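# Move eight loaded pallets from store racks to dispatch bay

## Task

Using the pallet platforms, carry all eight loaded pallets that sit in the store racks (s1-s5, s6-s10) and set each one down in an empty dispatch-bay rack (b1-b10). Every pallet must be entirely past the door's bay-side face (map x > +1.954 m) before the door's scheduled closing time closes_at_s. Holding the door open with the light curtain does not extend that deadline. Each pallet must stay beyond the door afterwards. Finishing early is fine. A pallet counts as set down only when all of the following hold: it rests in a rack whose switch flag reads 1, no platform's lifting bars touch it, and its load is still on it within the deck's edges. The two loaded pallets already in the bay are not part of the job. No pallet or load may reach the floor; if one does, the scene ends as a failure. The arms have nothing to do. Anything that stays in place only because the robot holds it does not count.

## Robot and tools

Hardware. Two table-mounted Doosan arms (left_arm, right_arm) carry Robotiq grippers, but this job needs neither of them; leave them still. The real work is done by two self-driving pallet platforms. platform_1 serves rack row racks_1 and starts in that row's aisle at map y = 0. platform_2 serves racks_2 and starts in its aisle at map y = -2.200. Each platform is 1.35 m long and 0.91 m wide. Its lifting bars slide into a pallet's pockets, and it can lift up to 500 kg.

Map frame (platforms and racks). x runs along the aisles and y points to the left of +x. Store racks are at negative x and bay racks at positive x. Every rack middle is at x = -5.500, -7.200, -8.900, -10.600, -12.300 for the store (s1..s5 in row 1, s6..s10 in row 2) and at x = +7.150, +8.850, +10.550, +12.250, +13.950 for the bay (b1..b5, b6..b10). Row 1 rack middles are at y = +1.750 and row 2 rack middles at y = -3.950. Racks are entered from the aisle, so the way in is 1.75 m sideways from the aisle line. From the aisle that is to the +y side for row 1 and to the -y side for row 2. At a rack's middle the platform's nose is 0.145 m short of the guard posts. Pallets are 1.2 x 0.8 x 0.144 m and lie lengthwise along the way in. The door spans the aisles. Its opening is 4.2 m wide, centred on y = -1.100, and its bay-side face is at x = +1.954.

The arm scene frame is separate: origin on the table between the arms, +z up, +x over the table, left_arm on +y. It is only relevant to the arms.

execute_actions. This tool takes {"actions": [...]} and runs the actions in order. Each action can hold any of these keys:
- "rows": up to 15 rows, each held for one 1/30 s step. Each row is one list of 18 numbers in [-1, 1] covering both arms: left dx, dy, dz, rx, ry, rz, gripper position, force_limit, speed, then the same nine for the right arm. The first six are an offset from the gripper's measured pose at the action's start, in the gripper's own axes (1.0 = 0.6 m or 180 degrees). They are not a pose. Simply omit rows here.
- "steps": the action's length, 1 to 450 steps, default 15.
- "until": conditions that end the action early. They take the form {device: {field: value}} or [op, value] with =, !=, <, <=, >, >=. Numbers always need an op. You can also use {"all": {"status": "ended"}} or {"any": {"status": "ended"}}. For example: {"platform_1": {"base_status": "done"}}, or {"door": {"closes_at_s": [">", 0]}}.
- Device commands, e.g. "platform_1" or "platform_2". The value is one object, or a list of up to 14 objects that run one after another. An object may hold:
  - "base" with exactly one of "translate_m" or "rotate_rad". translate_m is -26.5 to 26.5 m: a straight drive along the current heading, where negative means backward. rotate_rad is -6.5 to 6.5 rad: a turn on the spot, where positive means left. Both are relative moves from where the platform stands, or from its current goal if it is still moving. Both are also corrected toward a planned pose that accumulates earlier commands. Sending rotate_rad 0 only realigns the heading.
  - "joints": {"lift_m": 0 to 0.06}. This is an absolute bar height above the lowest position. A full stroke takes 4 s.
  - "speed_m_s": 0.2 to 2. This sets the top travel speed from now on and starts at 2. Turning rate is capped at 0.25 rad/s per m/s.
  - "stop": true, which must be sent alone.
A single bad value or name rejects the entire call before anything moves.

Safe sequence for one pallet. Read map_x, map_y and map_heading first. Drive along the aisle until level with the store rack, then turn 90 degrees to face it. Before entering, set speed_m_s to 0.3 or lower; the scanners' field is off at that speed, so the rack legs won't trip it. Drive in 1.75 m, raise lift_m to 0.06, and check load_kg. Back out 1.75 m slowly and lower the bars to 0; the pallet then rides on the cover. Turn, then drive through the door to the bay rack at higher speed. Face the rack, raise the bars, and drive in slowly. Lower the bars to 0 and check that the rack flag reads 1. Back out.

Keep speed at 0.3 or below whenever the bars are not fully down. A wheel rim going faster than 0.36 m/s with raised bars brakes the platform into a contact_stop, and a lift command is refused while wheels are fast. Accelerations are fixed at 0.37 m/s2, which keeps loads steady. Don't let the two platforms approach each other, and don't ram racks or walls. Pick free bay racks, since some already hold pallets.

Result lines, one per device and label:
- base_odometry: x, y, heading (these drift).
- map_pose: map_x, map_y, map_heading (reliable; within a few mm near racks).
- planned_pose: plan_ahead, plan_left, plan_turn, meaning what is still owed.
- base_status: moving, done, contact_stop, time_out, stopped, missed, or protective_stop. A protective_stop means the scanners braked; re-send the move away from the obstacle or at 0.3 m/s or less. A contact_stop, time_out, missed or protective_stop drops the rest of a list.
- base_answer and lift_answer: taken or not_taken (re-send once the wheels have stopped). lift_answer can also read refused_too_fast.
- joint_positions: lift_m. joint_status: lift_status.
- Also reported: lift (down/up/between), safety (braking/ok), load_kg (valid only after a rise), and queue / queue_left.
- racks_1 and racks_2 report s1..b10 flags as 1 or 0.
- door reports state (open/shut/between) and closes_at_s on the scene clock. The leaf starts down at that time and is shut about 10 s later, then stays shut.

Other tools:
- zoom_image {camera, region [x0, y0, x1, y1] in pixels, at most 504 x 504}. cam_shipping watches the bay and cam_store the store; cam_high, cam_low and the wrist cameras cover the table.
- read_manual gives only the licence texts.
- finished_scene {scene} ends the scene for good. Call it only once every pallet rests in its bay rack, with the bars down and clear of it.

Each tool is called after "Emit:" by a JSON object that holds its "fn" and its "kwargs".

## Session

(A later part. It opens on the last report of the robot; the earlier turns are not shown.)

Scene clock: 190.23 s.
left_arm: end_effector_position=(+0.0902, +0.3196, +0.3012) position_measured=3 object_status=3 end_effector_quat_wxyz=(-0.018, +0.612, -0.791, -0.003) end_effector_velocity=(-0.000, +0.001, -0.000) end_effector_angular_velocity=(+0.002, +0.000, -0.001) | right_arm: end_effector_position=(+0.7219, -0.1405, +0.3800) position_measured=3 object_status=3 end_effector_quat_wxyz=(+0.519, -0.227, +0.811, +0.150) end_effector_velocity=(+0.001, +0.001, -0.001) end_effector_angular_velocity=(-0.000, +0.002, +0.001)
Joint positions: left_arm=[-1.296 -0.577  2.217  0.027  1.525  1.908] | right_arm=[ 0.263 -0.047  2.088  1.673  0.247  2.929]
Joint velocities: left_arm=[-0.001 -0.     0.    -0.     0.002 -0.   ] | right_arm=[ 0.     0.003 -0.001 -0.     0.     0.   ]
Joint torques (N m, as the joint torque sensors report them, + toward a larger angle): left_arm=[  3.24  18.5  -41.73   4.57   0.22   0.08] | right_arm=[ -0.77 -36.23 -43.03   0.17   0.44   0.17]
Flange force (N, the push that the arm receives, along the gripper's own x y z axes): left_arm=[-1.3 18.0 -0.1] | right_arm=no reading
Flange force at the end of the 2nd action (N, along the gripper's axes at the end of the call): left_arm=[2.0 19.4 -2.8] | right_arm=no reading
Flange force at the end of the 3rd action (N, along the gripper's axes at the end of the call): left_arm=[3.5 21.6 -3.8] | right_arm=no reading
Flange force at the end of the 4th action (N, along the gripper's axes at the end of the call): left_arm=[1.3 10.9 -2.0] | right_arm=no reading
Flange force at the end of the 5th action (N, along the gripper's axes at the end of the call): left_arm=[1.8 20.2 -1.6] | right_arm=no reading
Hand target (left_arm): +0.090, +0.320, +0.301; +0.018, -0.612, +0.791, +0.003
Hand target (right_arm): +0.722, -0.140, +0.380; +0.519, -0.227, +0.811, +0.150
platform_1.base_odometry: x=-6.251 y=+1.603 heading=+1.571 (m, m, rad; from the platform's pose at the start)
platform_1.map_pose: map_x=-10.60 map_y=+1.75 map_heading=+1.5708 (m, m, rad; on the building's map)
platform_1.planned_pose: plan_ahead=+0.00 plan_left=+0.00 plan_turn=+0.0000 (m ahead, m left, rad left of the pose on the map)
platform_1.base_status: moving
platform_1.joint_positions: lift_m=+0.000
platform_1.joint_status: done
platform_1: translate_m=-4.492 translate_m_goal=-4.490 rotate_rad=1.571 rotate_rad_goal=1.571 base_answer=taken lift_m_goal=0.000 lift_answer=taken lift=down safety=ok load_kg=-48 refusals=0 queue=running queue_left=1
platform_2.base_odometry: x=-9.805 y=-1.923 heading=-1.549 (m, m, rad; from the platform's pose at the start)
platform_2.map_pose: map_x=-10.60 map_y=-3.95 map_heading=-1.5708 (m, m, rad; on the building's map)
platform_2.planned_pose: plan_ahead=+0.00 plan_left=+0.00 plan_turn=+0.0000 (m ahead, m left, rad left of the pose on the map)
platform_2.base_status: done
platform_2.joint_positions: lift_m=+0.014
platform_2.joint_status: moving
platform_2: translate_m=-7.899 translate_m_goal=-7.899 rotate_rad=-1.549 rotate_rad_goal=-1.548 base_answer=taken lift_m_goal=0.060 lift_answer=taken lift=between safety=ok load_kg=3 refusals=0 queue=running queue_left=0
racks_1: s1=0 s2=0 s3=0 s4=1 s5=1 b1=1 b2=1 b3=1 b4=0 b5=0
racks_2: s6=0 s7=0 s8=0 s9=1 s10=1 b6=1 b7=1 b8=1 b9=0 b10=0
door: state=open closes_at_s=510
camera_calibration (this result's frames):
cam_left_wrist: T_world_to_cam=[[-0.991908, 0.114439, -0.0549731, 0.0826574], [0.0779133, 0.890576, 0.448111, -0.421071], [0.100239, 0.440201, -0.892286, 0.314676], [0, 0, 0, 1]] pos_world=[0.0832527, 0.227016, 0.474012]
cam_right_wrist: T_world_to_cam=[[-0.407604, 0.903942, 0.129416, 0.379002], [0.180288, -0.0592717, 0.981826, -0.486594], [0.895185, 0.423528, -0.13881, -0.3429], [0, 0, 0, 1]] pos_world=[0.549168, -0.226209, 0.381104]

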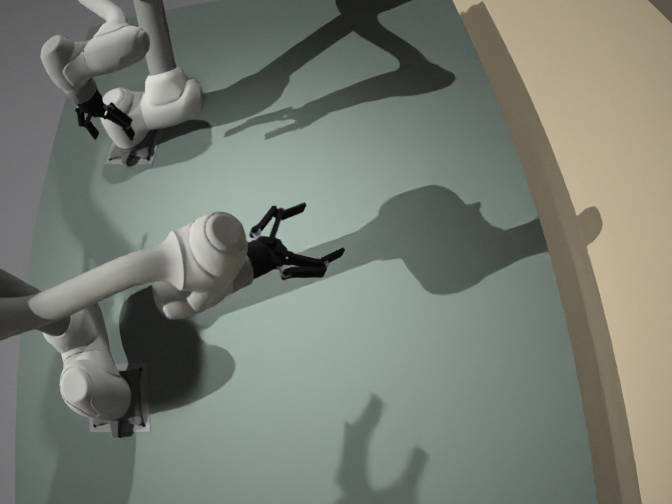

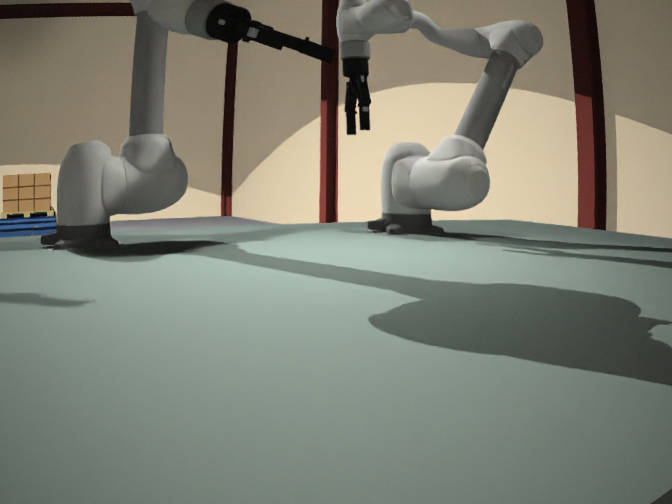

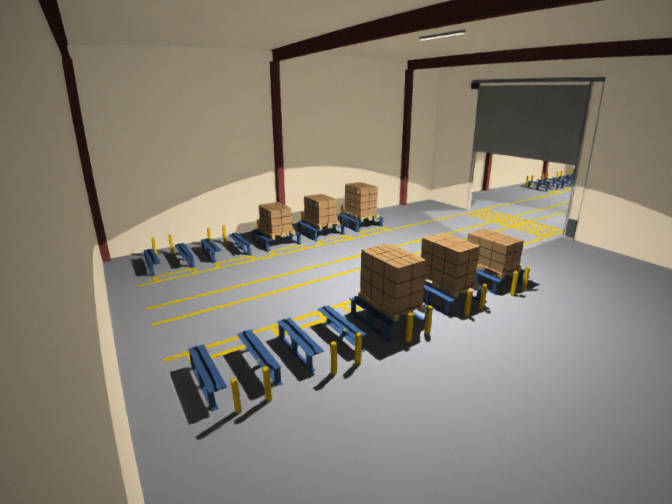

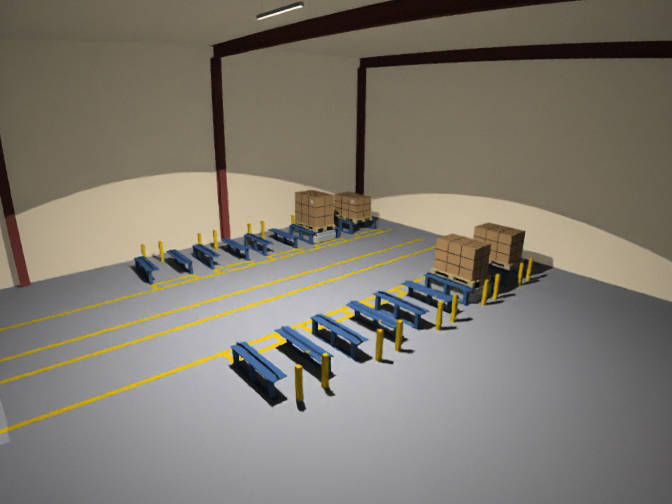

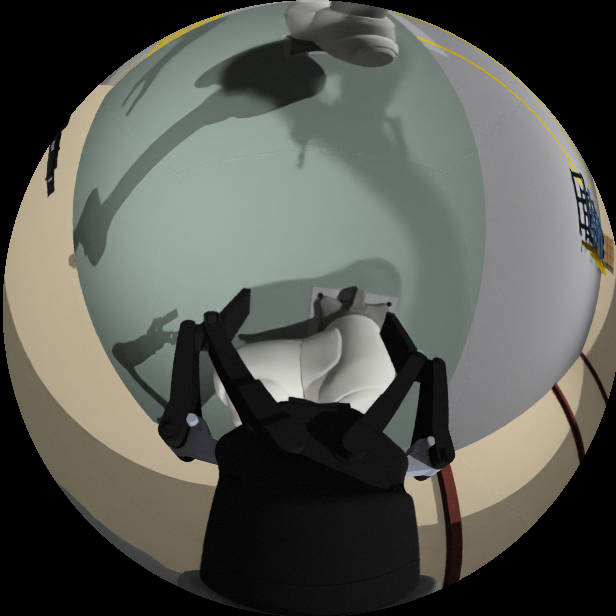

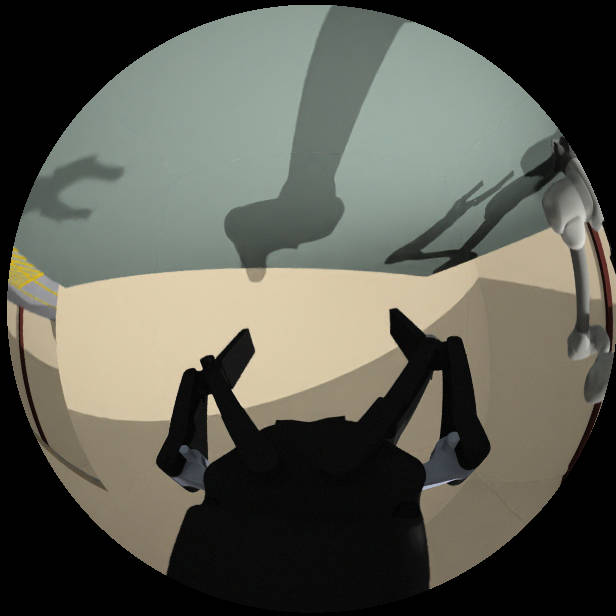

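Shorter calls; start lists with the lift again for safety.

Emit:
{"fn": "execute_actions", "kwargs": {"actions": [{"steps":90,"until":{"platform_1":{"base_status":"done"}}},{"platform_1":[{"joints":{"lift_m":0.06}},{"base":{"translate_m":-1.75}},{"speed_m_s":2,"base":{"rotate_rad":-1.5708},"joints":{"lift_m":0}},{"base":{"translate_m":22.85}},{"base":{"rotate_rad":1.5708},"joints":{"lift_m":0.06}},{"speed_m_s":0.3,"base":{"translate_m":1.75}},{"joints":{"lift_m":0}},{"base":{"translate_m":-1.75}},{"speed_m_s":2,"base":{"rotate_rad":-1.5708}},{"base":{"translate_m":-24.55}},{"base":{"rotate_rad":1.5708}},{"speed_m_s":0.3,"base":{"translate_m":1.75}},{"joints":{"lift_m":0.06}},{"base":{"translate_m":-1.75}}],"platform_2":[{"joints":{"lift_m":0.06}},{"base":{"translate_m":-1.75}},{"speed_m_s":2,"base":{"rotate_rad":1.5708},"joints":{"lift_m":0}},{"base":{"translate_m":22.85}},{"base":{"rotate_rad":-1.5708},"joints":{"lift_m":0.06}},{"speed_m_s":0.3,"base":{"translate_m":1.75}},{"joints":{"lift_m":0}},{"base":{"translate_m":-1.75}},{"speed_m_s":2,"base":{"rotate_rad":1.5708}},{"base":{"translate_m":-24.55}},{"base":{"rotate_rad":-1.5708}},{"speed_m_s":0.3,"base":{"translate_m":1.75}},{"joints":{"lift_m":0.06}},{"base":{"translate_m":-1.75}}],"steps":450},{"steps":450,"until":{"all":{"status":"ended"}}},{"steps":450,"until":{"all":{"status":"ended"}}},{"steps":450,"until":{"all":{"status":"ended"}}},{"steps":450,"until":{"all":{"status":"ended"}}}]}}

Emit:
{"fn": "execute_actions", "kwargs": {"actions": [{"steps":450,"until":{"all":{"status":"ended"}}},{"steps":450,"until":{"all":{"status":"ended"}}}]}}

Scene clock: 268.20 s.
left_arm: end_effector_position=(+0.0902, +0.3196, +0.3012) position_measured=3 object_status=3 end_effector_quat_wxyz=(-0.018, +0.612, -0.791, -0.003) end_effector_velocity=(-0.000, +0.000, -0.000) end_effector_angular_velocity=(-0.000, +0.001, +0.000) | right_arm: end_effector_position=(+0.7219, -0.1405, +0.3800) position_measured=3 object_status=3 end_effector_quat_wxyz=(+0.519, -0.227, +0.811, +0.150) end_effector_velocity=(-0.001, +0.000, +0.001) end_effector_angular_velocity=(+0.002, -0.000, +0.001)
Joint positions: left_arm=[-1.296 -0.577  2.217  0.027  1.525  1.908] | right_arm=[ 0.263 -0.047  2.088  1.673  0.247  2.929]
Joint velocities: left_arm=[ 0.    -0.001  0.    -0.001 -0.    -0.   ] | right_arm=[-0.    -0.002  0.001  0.     0.002  0.   ]
Joint torques (N m, as the joint torque sensors report them, + toward a larger angle): left_arm=[  3.67  15.23 -41.05   4.39   0.04   0.03] | right_arm=[ -1.79 -38.5  -42.97   0.09   0.35   0.18]
Flange force (N, the push that the arm receives, along the gripper's own x y z axes): left_arm=[5.2 15.8 -1.3] | right_arm=no reading
Flange force at the end of the 2nd action (N, along the gripper's axes at the end of the call): left_arm=[3.8 15.6 -0.2] | right_arm=no reading
Flange force at the end of the 3rd action (N, along the gripper's axes at the end of the call): left_arm=[0.2 23.2 -0.6] | right_arm=no reading
Flange force at the end of the 4th action (N, along the gripper's axes at the end of the call): left_arm=[1.3 14.3 -2.2] | right_arm=no reading
Flange force at the end of the 5th action (N, along the gripper's axes at the end of the call): left_arm=[8.2 16.7 -3.2] | right_arm=no reading
Hand target (left_arm): +0.090, +0.320, +0.301; +0.018, -0.612, +0.791, +0.003
Hand target (right_arm): +0.722, -0.140, +0.380; +0.519, -0.227, +0.811, +0.150
platform_1.base_odometry: x=-7.931 y=-0.225 heading=+1.002 (m, m, rad; from the platform's pose at the start)
platform_1.map_pose: map_x=-12.30 map_y=+0.00 map_heading=+1.0123 (m, m, rad; on the building's map)
platform_1.planned_pose: plan_ahead=+0.00 plan_left=+0.00 plan_turn=+0.5585 (m ahead, m left, rad left of the pose on the map)
platform_1.base_status: moving
platform_1.joint_positions: lift_m=+0.000
platform_1.joint_status: done
platform_1: translate_m=-7.920 translate_m_goal=-7.920 rotate_rad=1.018 rotate_rad_goal=1.571 base_answer=taken lift_m_goal=0.000 lift_answer=taken lift=down safety=ok load_kg=-48 refusals=0 queue=running queue_left=3
platform_2.base_odometry: x=-11.517 y=-0.133 heading=-1.378 (m, m, rad; from the platform's pose at the start)
platform_2.map_pose: map_x=-12.30 map_y=-2.21 map_heading=-1.4137 (m, m, rad; on the building's map)
platform_2.planned_pose: plan_ahead=-0.01 plan_left=+0.00 plan_turn=-0.1571 (m ahead, m left, rad left of the pose on the map)
platform_2.base_status: moving
platform_2.joint_positions: lift_m=+0.000
platform_2.joint_status: done
platform_2: translate_m=-11.311 translate_m_goal=-11.311 rotate_rad=-1.394 rotate_rad_goal=-1.548 base_answer=taken lift_m_goal=0.000 lift_answer=taken lift=down safety=ok load_kg=-48 refusals=0 queue=running queue_left=3
racks_1: s1=0 s2=0 s3=0 s4=0 s5=1 b1=1 b2=1 b3=1 b4=1 b5=0
racks_2: s6=0 s7=0 s8=0 s9=0 s10=1 b6=1 b7=1 b8=1 b9=1 b10=0
door: state=open closes_at_s=510
camera_calibration (this result's frames):
cam_left_wrist: T_world_to_cam=[[-0.991908, 0.114439, -0.0549734, 0.0826575], [0.0779133, 0.890577, 0.44811, -0.421071], [0.100239, 0.440201, -0.892286, 0.314677], [0, 0, 0, 1]] pos_world=[0.0832527, 0.227016, 0.474012]
cam_right_wrist: T_world_to_cam=[[-0.407604, 0.903942, 0.129416, 0.379002], [0.180288, -0.0592718, 0.981826, -0.486594], [0.895185, 0.423529, -0.13881, -0.3429], [0, 0, 0, 1]] pos_world=[0.549168, -0.226209, 0.381104]

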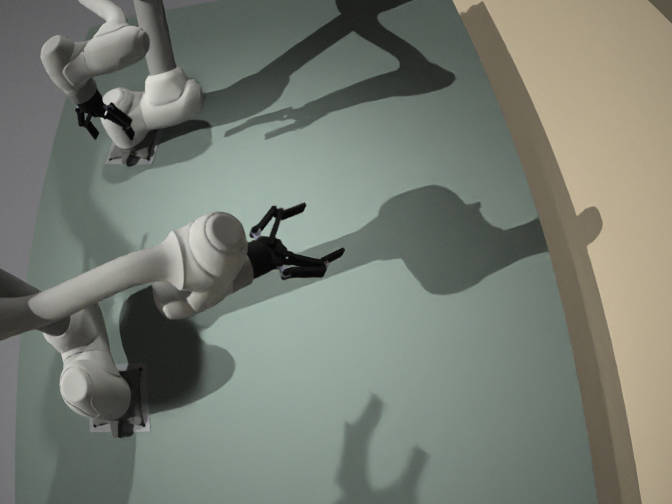

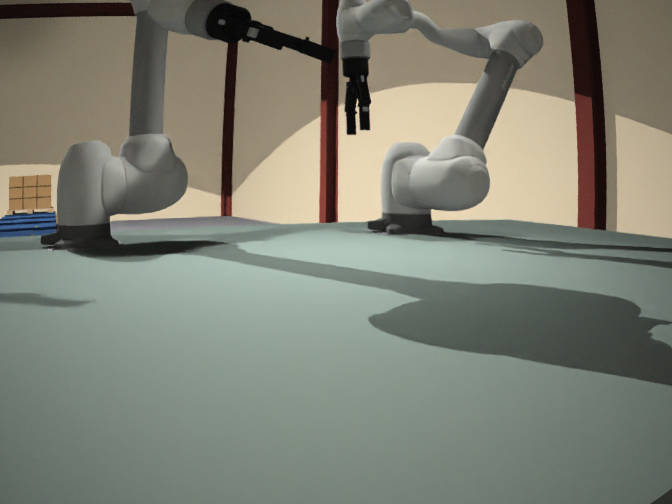

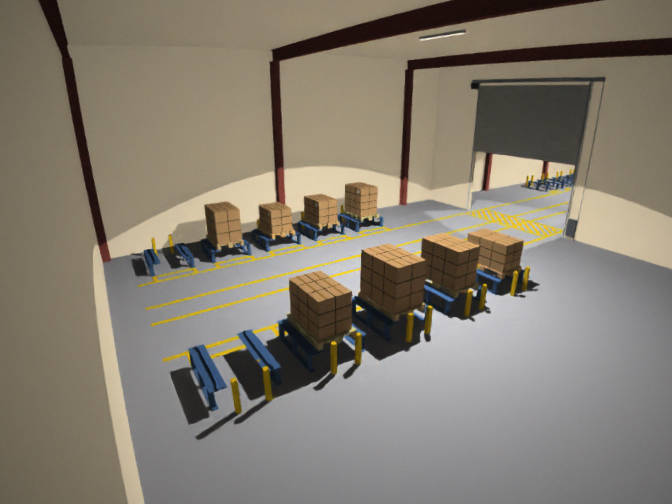

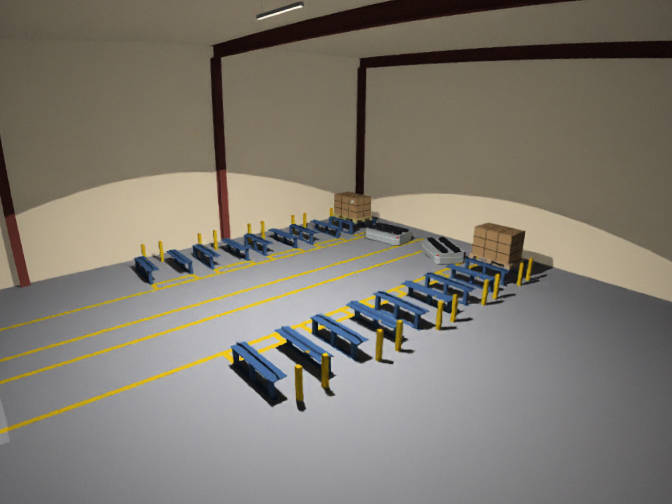

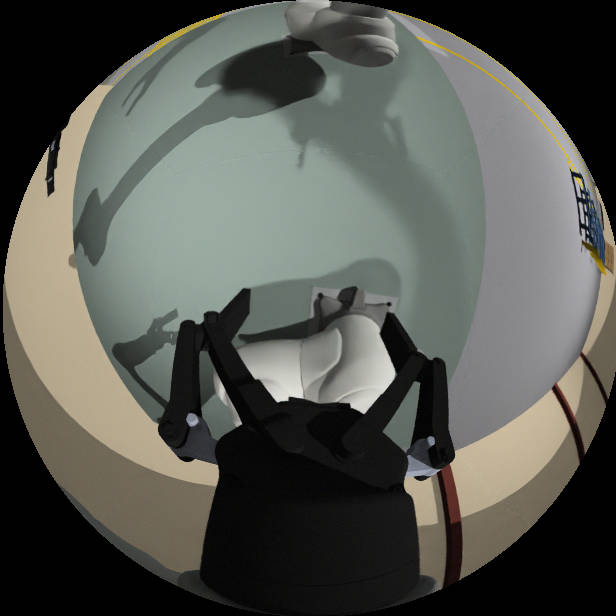

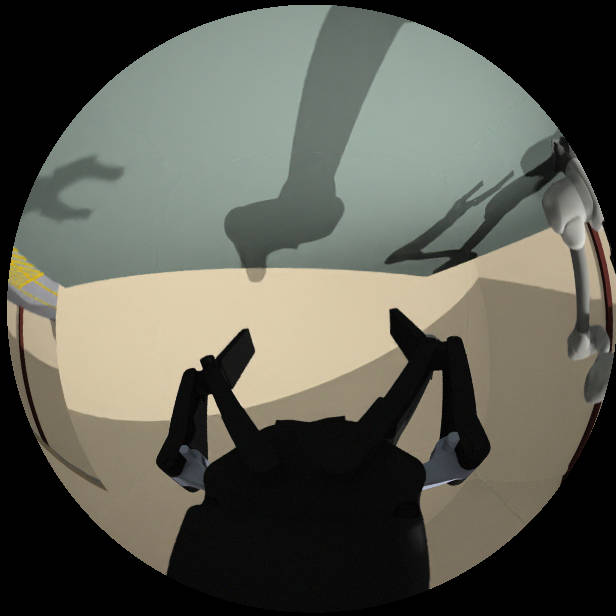

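Scene clock: 287.43 s.
left_arm: end_effector_position=(+0.0902, +0.3196, +0.3012) position_measured=3 object_status=3 end_effector_quat_wxyz=(-0.018, +0.612, -0.791, -0.003) end_effector_velocity=(-0.001, -0.000, +0.000) end_effector_angular_velocity=(-0.002, +0.001, -0.001) | right_arm: end_effector_position=(+0.7219, -0.1405, +0.3800) position_measured=3 object_status=3 end_effector_quat_wxyz=(+0.519, -0.227, +0.811, +0.150) end_effector_velocity=(+0.001, +0.000, +0.000) end_effector_angular_velocity=(-0.001, -0.001, +0.001)
Joint positions: left_arm=[-1.296 -0.577  2.217  0.027  1.525  1.908] | right_arm=[ 0.263 -0.047  2.088  1.673  0.247  2.929]
Joint velocities: left_arm=[-0.001 -0.001 -0.    -0.001 -0.001 -0.   ] | right_arm=[-0.     0.002 -0.002  0.     0.001 -0.002]
Joint torques (N m, as the joint torque sensors report them, + toward a larger angle): left_arm=[  4.48  18.61 -39.65   4.41   0.25   0.29] | right_arm=[ -1.56 -38.81 -42.53   0.01   0.56   0.25]
Flange force (N, the push that the arm receives, along the gripper's own x y z axes): left_arm=[1.8 23.3 -3.9] | right_arm=no reading
Flange force at the end of the 1st action (N, along the gripper's axes at the end of the call): left_arm=[2.0 12.7 -1.8] | right_arm=no reading
Hand target (left_arm): +0.090, +0.320, +0.301; +0.018, -0.612, +0.791, +0.003
Hand target (right_arm): +0.722, -0.140, +0.380; +0.519, -0.227, +0.811, +0.150
platform_1.base_odometry: x=-7.926 y=-0.226 heading=+1.575 (m, m, rad; from the platform's pose at the start)
platform_1.map_pose: map_x=-12.30 map_y=+0.00 map_heading=+1.5708 (m, m, rad; on the building's map)
platform_1.planned_pose: plan_ahead=+0.00 plan_left=+0.00 plan_turn=+0.0000 (m ahead, m left, rad left of the pose on the map)
platform_1.base_status: done
platform_1.joint_positions: lift_m=+0.060
platform_1.joint_status: done
platform_1: translate_m=-7.921 translate_m_goal=-7.921 rotate_rad=1.575 rotate_rad_goal=1.574 base_answer=taken lift_m_goal=0.060 lift_answer=taken lift=up safety=ok load_kg=256 refusals=0 queue=done queue_left=0
platform_2.base_odometry: x=-11.517 y=-0.123 heading=-1.550 (m, m, rad; from the platform's pose at the start)
platform_2.map_pose: map_x=-12.30 map_y=-2.20 map_heading=-1.5708 (m, m, rad; on the building's map)
platform_2.planned_pose: plan_ahead=+0.00 plan_left=+0.00 plan_turn=+0.0000 (m ahead, m left, rad left of the pose on the map)
platform_2.base_status: done
platform_2.joint_positions: lift_m=+0.060
platform_2.joint_status: done
platform_2: translate_m=-11.320 translate_m_goal=-11.320 rotate_rad=-1.550 rotate_rad_goal=-1.549 base_answer=taken lift_m_goal=0.060 lift_answer=taken lift=up safety=ok load_kg=249 refusals=0 queue=done queue_left=0
racks_1: s1=0 s2=0 s3=0 s4=0 s5=0 b1=1 b2=1 b3=1 b4=1 b5=0
racks_2: s6=0 s7=0 s8=0 s9=0 s10=0 b6=1 b7=1 b8=1 b9=1 b10=0
door: state=open closes_at_s=510
camera_calibration (this result's frames):
cam_left_wrist: T_world_to_cam=[[-0.991908, 0.114439, -0.0549733, 0.0826575], [0.0779133, 0.890577, 0.44811, -0.421071], [0.100239, 0.440201, -0.892286, 0.314677], [0, 0, 0, 1]] pos_world=[0.0832527, 0.227016, 0.474012]
cam_right_wrist: T_world_to_cam=[[-0.407604, 0.903942, 0.129416, 0.379002], [0.180288, -0.059272, 0.981826, -0.486594], [0.895185, 0.423528, -0.13881, -0.3429], [0, 0, 0, 1]] pos_world=[0.549168, -0.226209, 0.381104]

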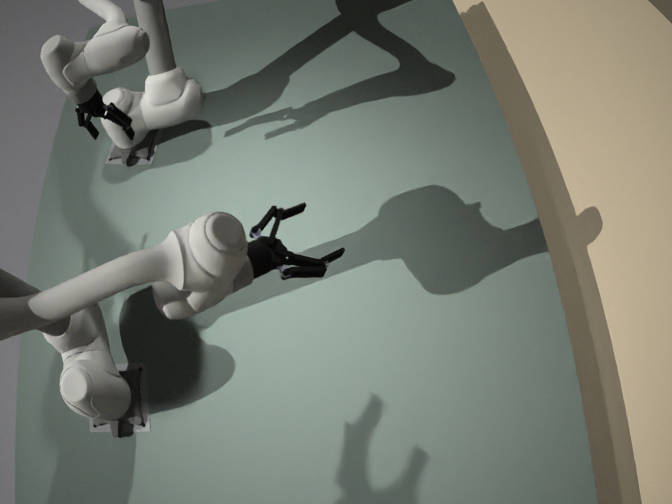

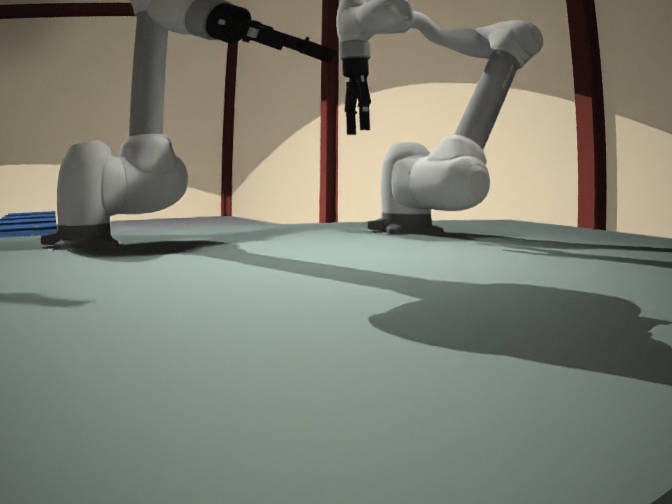

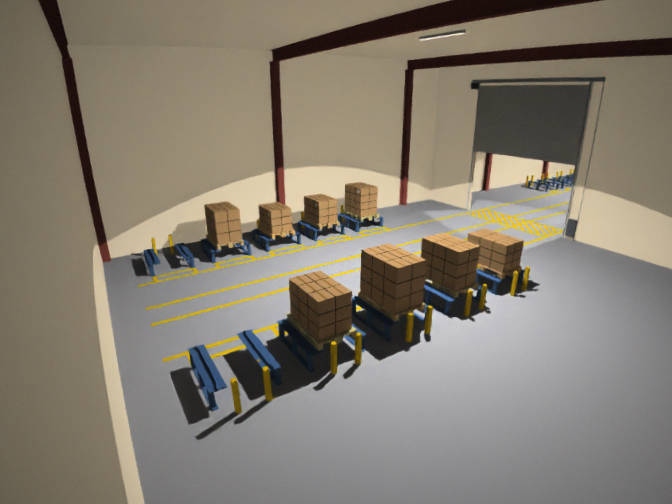

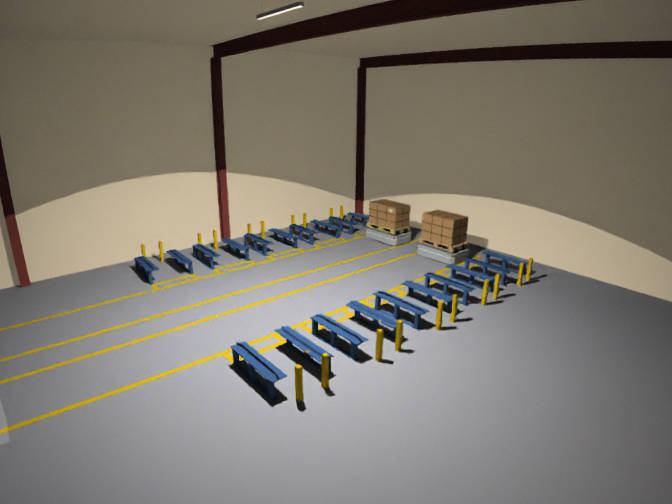

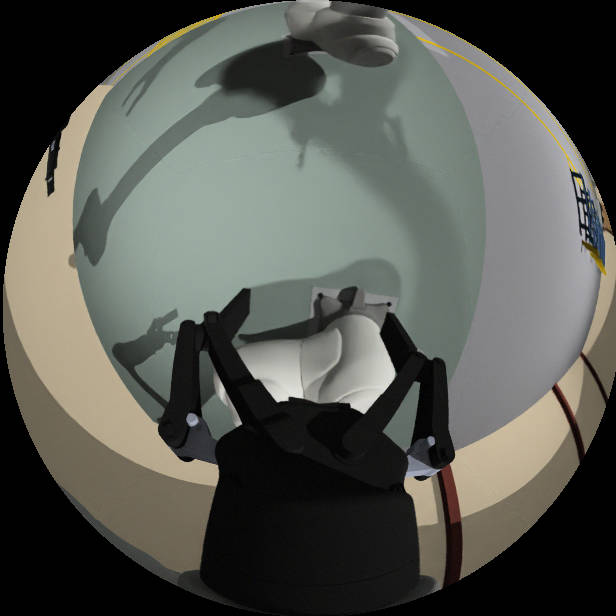

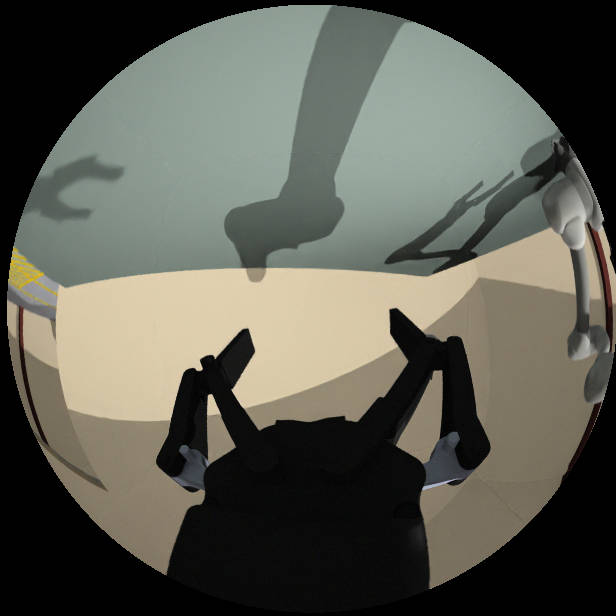

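Emit:
{"fn": "execute_actions", "kwargs": {"actions": [{"platform_1":[{"speed_m_s":2,"base":{"rotate_rad":-1.5708},"joints":{"lift_m":0}},{"base":{"translate_m":26.25}},{"base":{"rotate_rad":1.5708},"joints":{"lift_m":0.06}},{"speed_m_s":0.3,"base":{"translate_m":1.75}},{"joints":{"lift_m":0}}],"platform_2":[{"speed_m_s":2,"base":{"rotate_rad":1.5708},"joints":{"lift_m":0}},{"base":{"translate_m":26.25}},{"base":{"rotate_rad":-1.5708},"joints":{"lift_m":0.06}},{"speed_m_s":0.3,"base":{"translate_m":1.75}},{"joints":{"lift_m":0}}],"steps":450},{"steps":450,"until":{"all":{"status":"ended"}}},{"steps":450,"until":{"all":{"status":"ended"}}},{"steps":450,"until":{"all":{"status":"ended"}}}]}}

Scene clock: 326.87 s.
left_arm: end_effector_position=(+0.0902, +0.3196, +0.3012) position_measured=3 object_status=3 end_effector_quat_wxyz=(-0.018, +0.612, -0.791, -0.003) end_effector_velocity=(+0.001, -0.000, +0.000) end_effector_angular_velocity=(-0.000, -0.000, +0.002) | right_arm: end_effector_position=(+0.7219, -0.1405, +0.3800) position_measured=3 object_status=3 end_effector_quat_wxyz=(+0.519, -0.227, +0.811, +0.150) end_effector_velocity=(+0.000, -0.001, -0.001) end_effector_angular_velocity=(+0.000, +0.002, -0.002)
Joint positions: left_arm=[-1.296 -0.577  2.217  0.027  1.525  1.908] | right_arm=[ 0.263 -0.047  2.088  1.673  0.247  2.929]
Joint velocities: left_arm=[ 0.002  0.    -0.     0.    -0.    -0.   ] | right_arm=[-0.     0.001  0.     0.    -0.001  0.001]
Joint torques (N m, as the joint torque sensors report them, + toward a larger angle): left_arm=[  3.43  18.85 -40.01   4.57  -0.2    0.33] | right_arm=[ -1.42 -38.58 -42.87   0.02   0.38   0.17]
Flange force (N, the push that the arm receives, along the gripper's own x y z axes): left_arm=[-1.0 18.8 -3.9] | right_arm=no reading
Flange force at the end of the 1st action (N, along the gripper's axes at the end of the call): left_arm=[1.1 11.7 -1.9] | right_arm=no reading
Flange force at the end of the 2nd action (N, along the gripper's axes at the end of the call): left_arm=[2.9 23.7 -3.1] | right_arm=no reading
Flange force at the end of the 3rd action (N, along the gripper's axes at the end of the call): left_arm=[7.0 29.5 -1.6] | right_arm=no reading
Hand target (left_arm): +0.090, +0.320, +0.301; +0.018, -0.612, +0.791, +0.003
Hand target (right_arm): +0.722, -0.140, +0.380; +0.519, -0.227, +0.811, +0.150
platform_1.base_odometry: x=+18.342 y=+1.471 heading=+1.580 (m, m, rad; from the platform's pose at the start)
platform_1.map_pose: map_x=+13.95 map_y=+1.75 map_heading=+1.5708 (m, m, rad; on the building's map)
platform_1.planned_pose: plan_ahead=+0.00 plan_left=+0.00 plan_turn=+0.0000 (m ahead, m left, rad left of the pose on the map)
platform_1.base_status: done
platform_1.joint_positions: lift_m=+0.000
platform_1.joint_status: done
platform_1: translate_m=20.110 translate_m_goal=20.110 rotate_rad=1.580 rotate_rad_goal=1.579 base_answer=taken lift_m_goal=0.000 lift_answer=taken lift=down safety=ok load_kg=-48 refusals=0 queue=done queue_left=0
platform_2.base_odometry: x=+14.778 y=-1.237 heading=-1.554 (m, m, rad; from the platform's pose at the start)
platform_2.map_pose: map_x=+13.95 map_y=-3.95 map_heading=-1.5708 (m, m, rad; on the building's map)
platform_2.planned_pose: plan_ahead=+0.00 plan_left=+0.00 plan_turn=+0.0000 (m ahead, m left, rad left of the pose on the map)
platform_2.base_status: done
platform_2.joint_positions: lift_m=+0.000
platform_2.joint_status: done
platform_2: translate_m=16.699 translate_m_goal=16.699 rotate_rad=-1.554 rotate_rad_goal=-1.553 base_answer=taken lift_m_goal=0.000 lift_answer=taken lift=down safety=ok load_kg=-48 refusals=0 queue=done queue_left=0
racks_1: s1=0 s2=0 s3=0 s4=0 s5=0 b1=1 b2=1 b3=1 b4=1 b5=1
racks_2: s6=0 s7=0 s8=0 s9=0 s10=0 b6=1 b7=1 b8=1 b9=1 b10=1
door: state=open closes_at_s=510
camera_calibration (this result's frames):
cam_left_wrist: T_world_to_cam=[[-0.991908, 0.114439, -0.0549733, 0.0826574], [0.0779134, 0.890576, 0.448111, -0.421071], [0.100239, 0.440201, -0.892286, 0.314676], [0, 0, 0, 1]] pos_world=[0.0832527, 0.227016, 0.474012]
cam_right_wrist: T_world_to_cam=[[-0.407604, 0.903942, 0.129416, 0.379002], [0.180287, -0.0592718, 0.981827, -0.486594], [0.895185, 0.423528, -0.13881, -0.3429], [0, 0, 0, 1]] pos_world=[0.549168, -0.226209, 0.381104]

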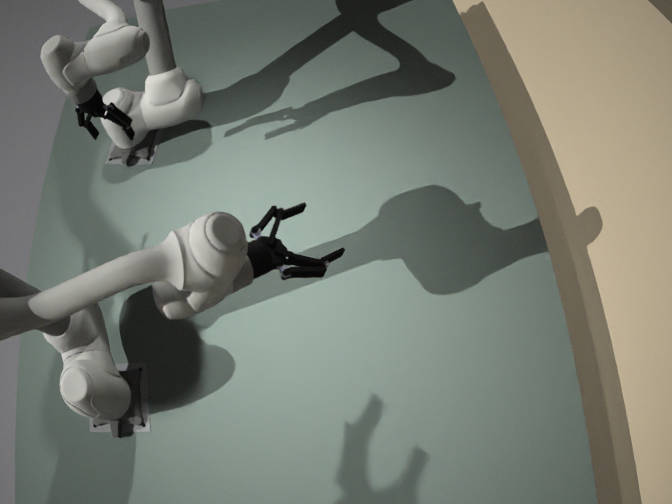

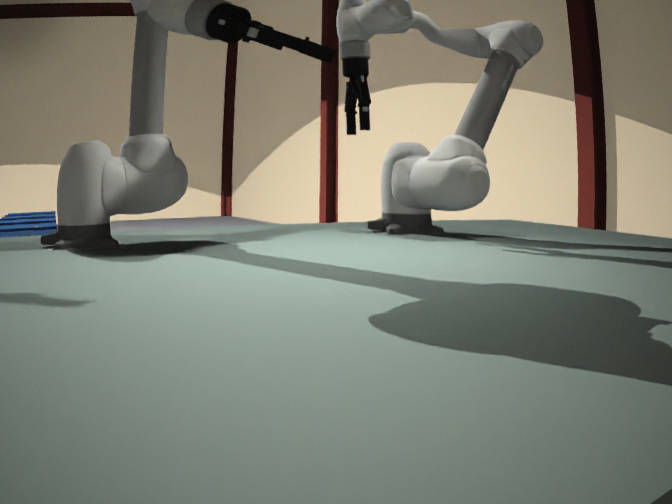

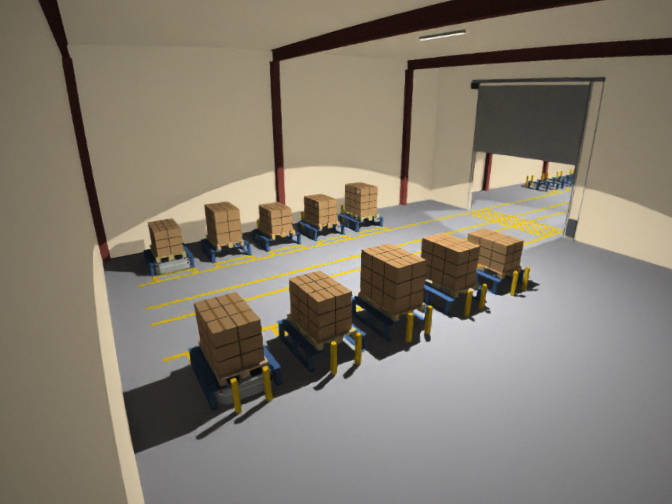

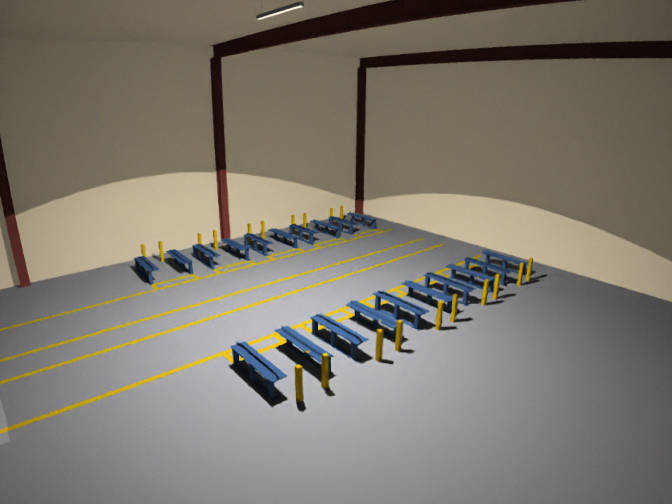

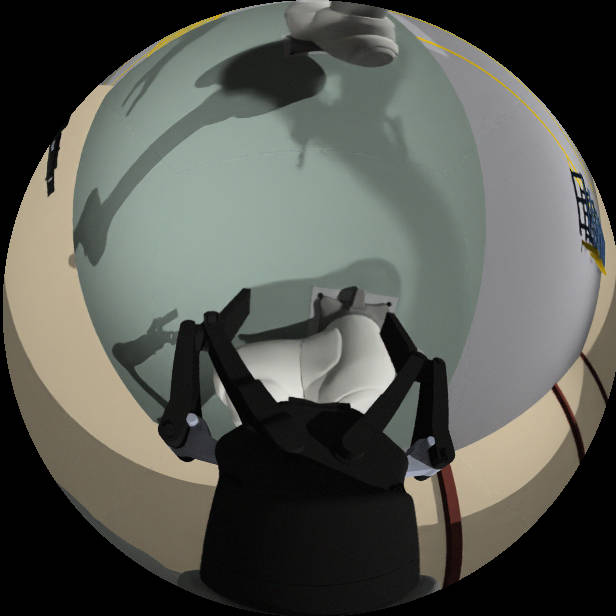

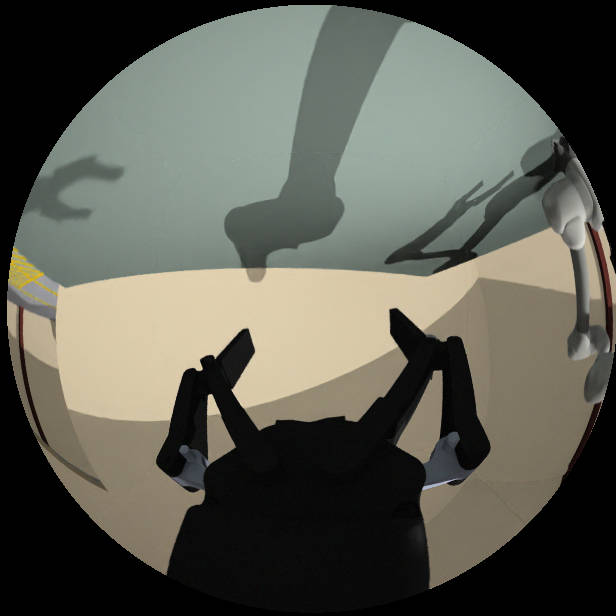

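Emit:
{"fn": "finished_scene", "kwargs": {"scene": 1}}

The scene is finished: the task was done.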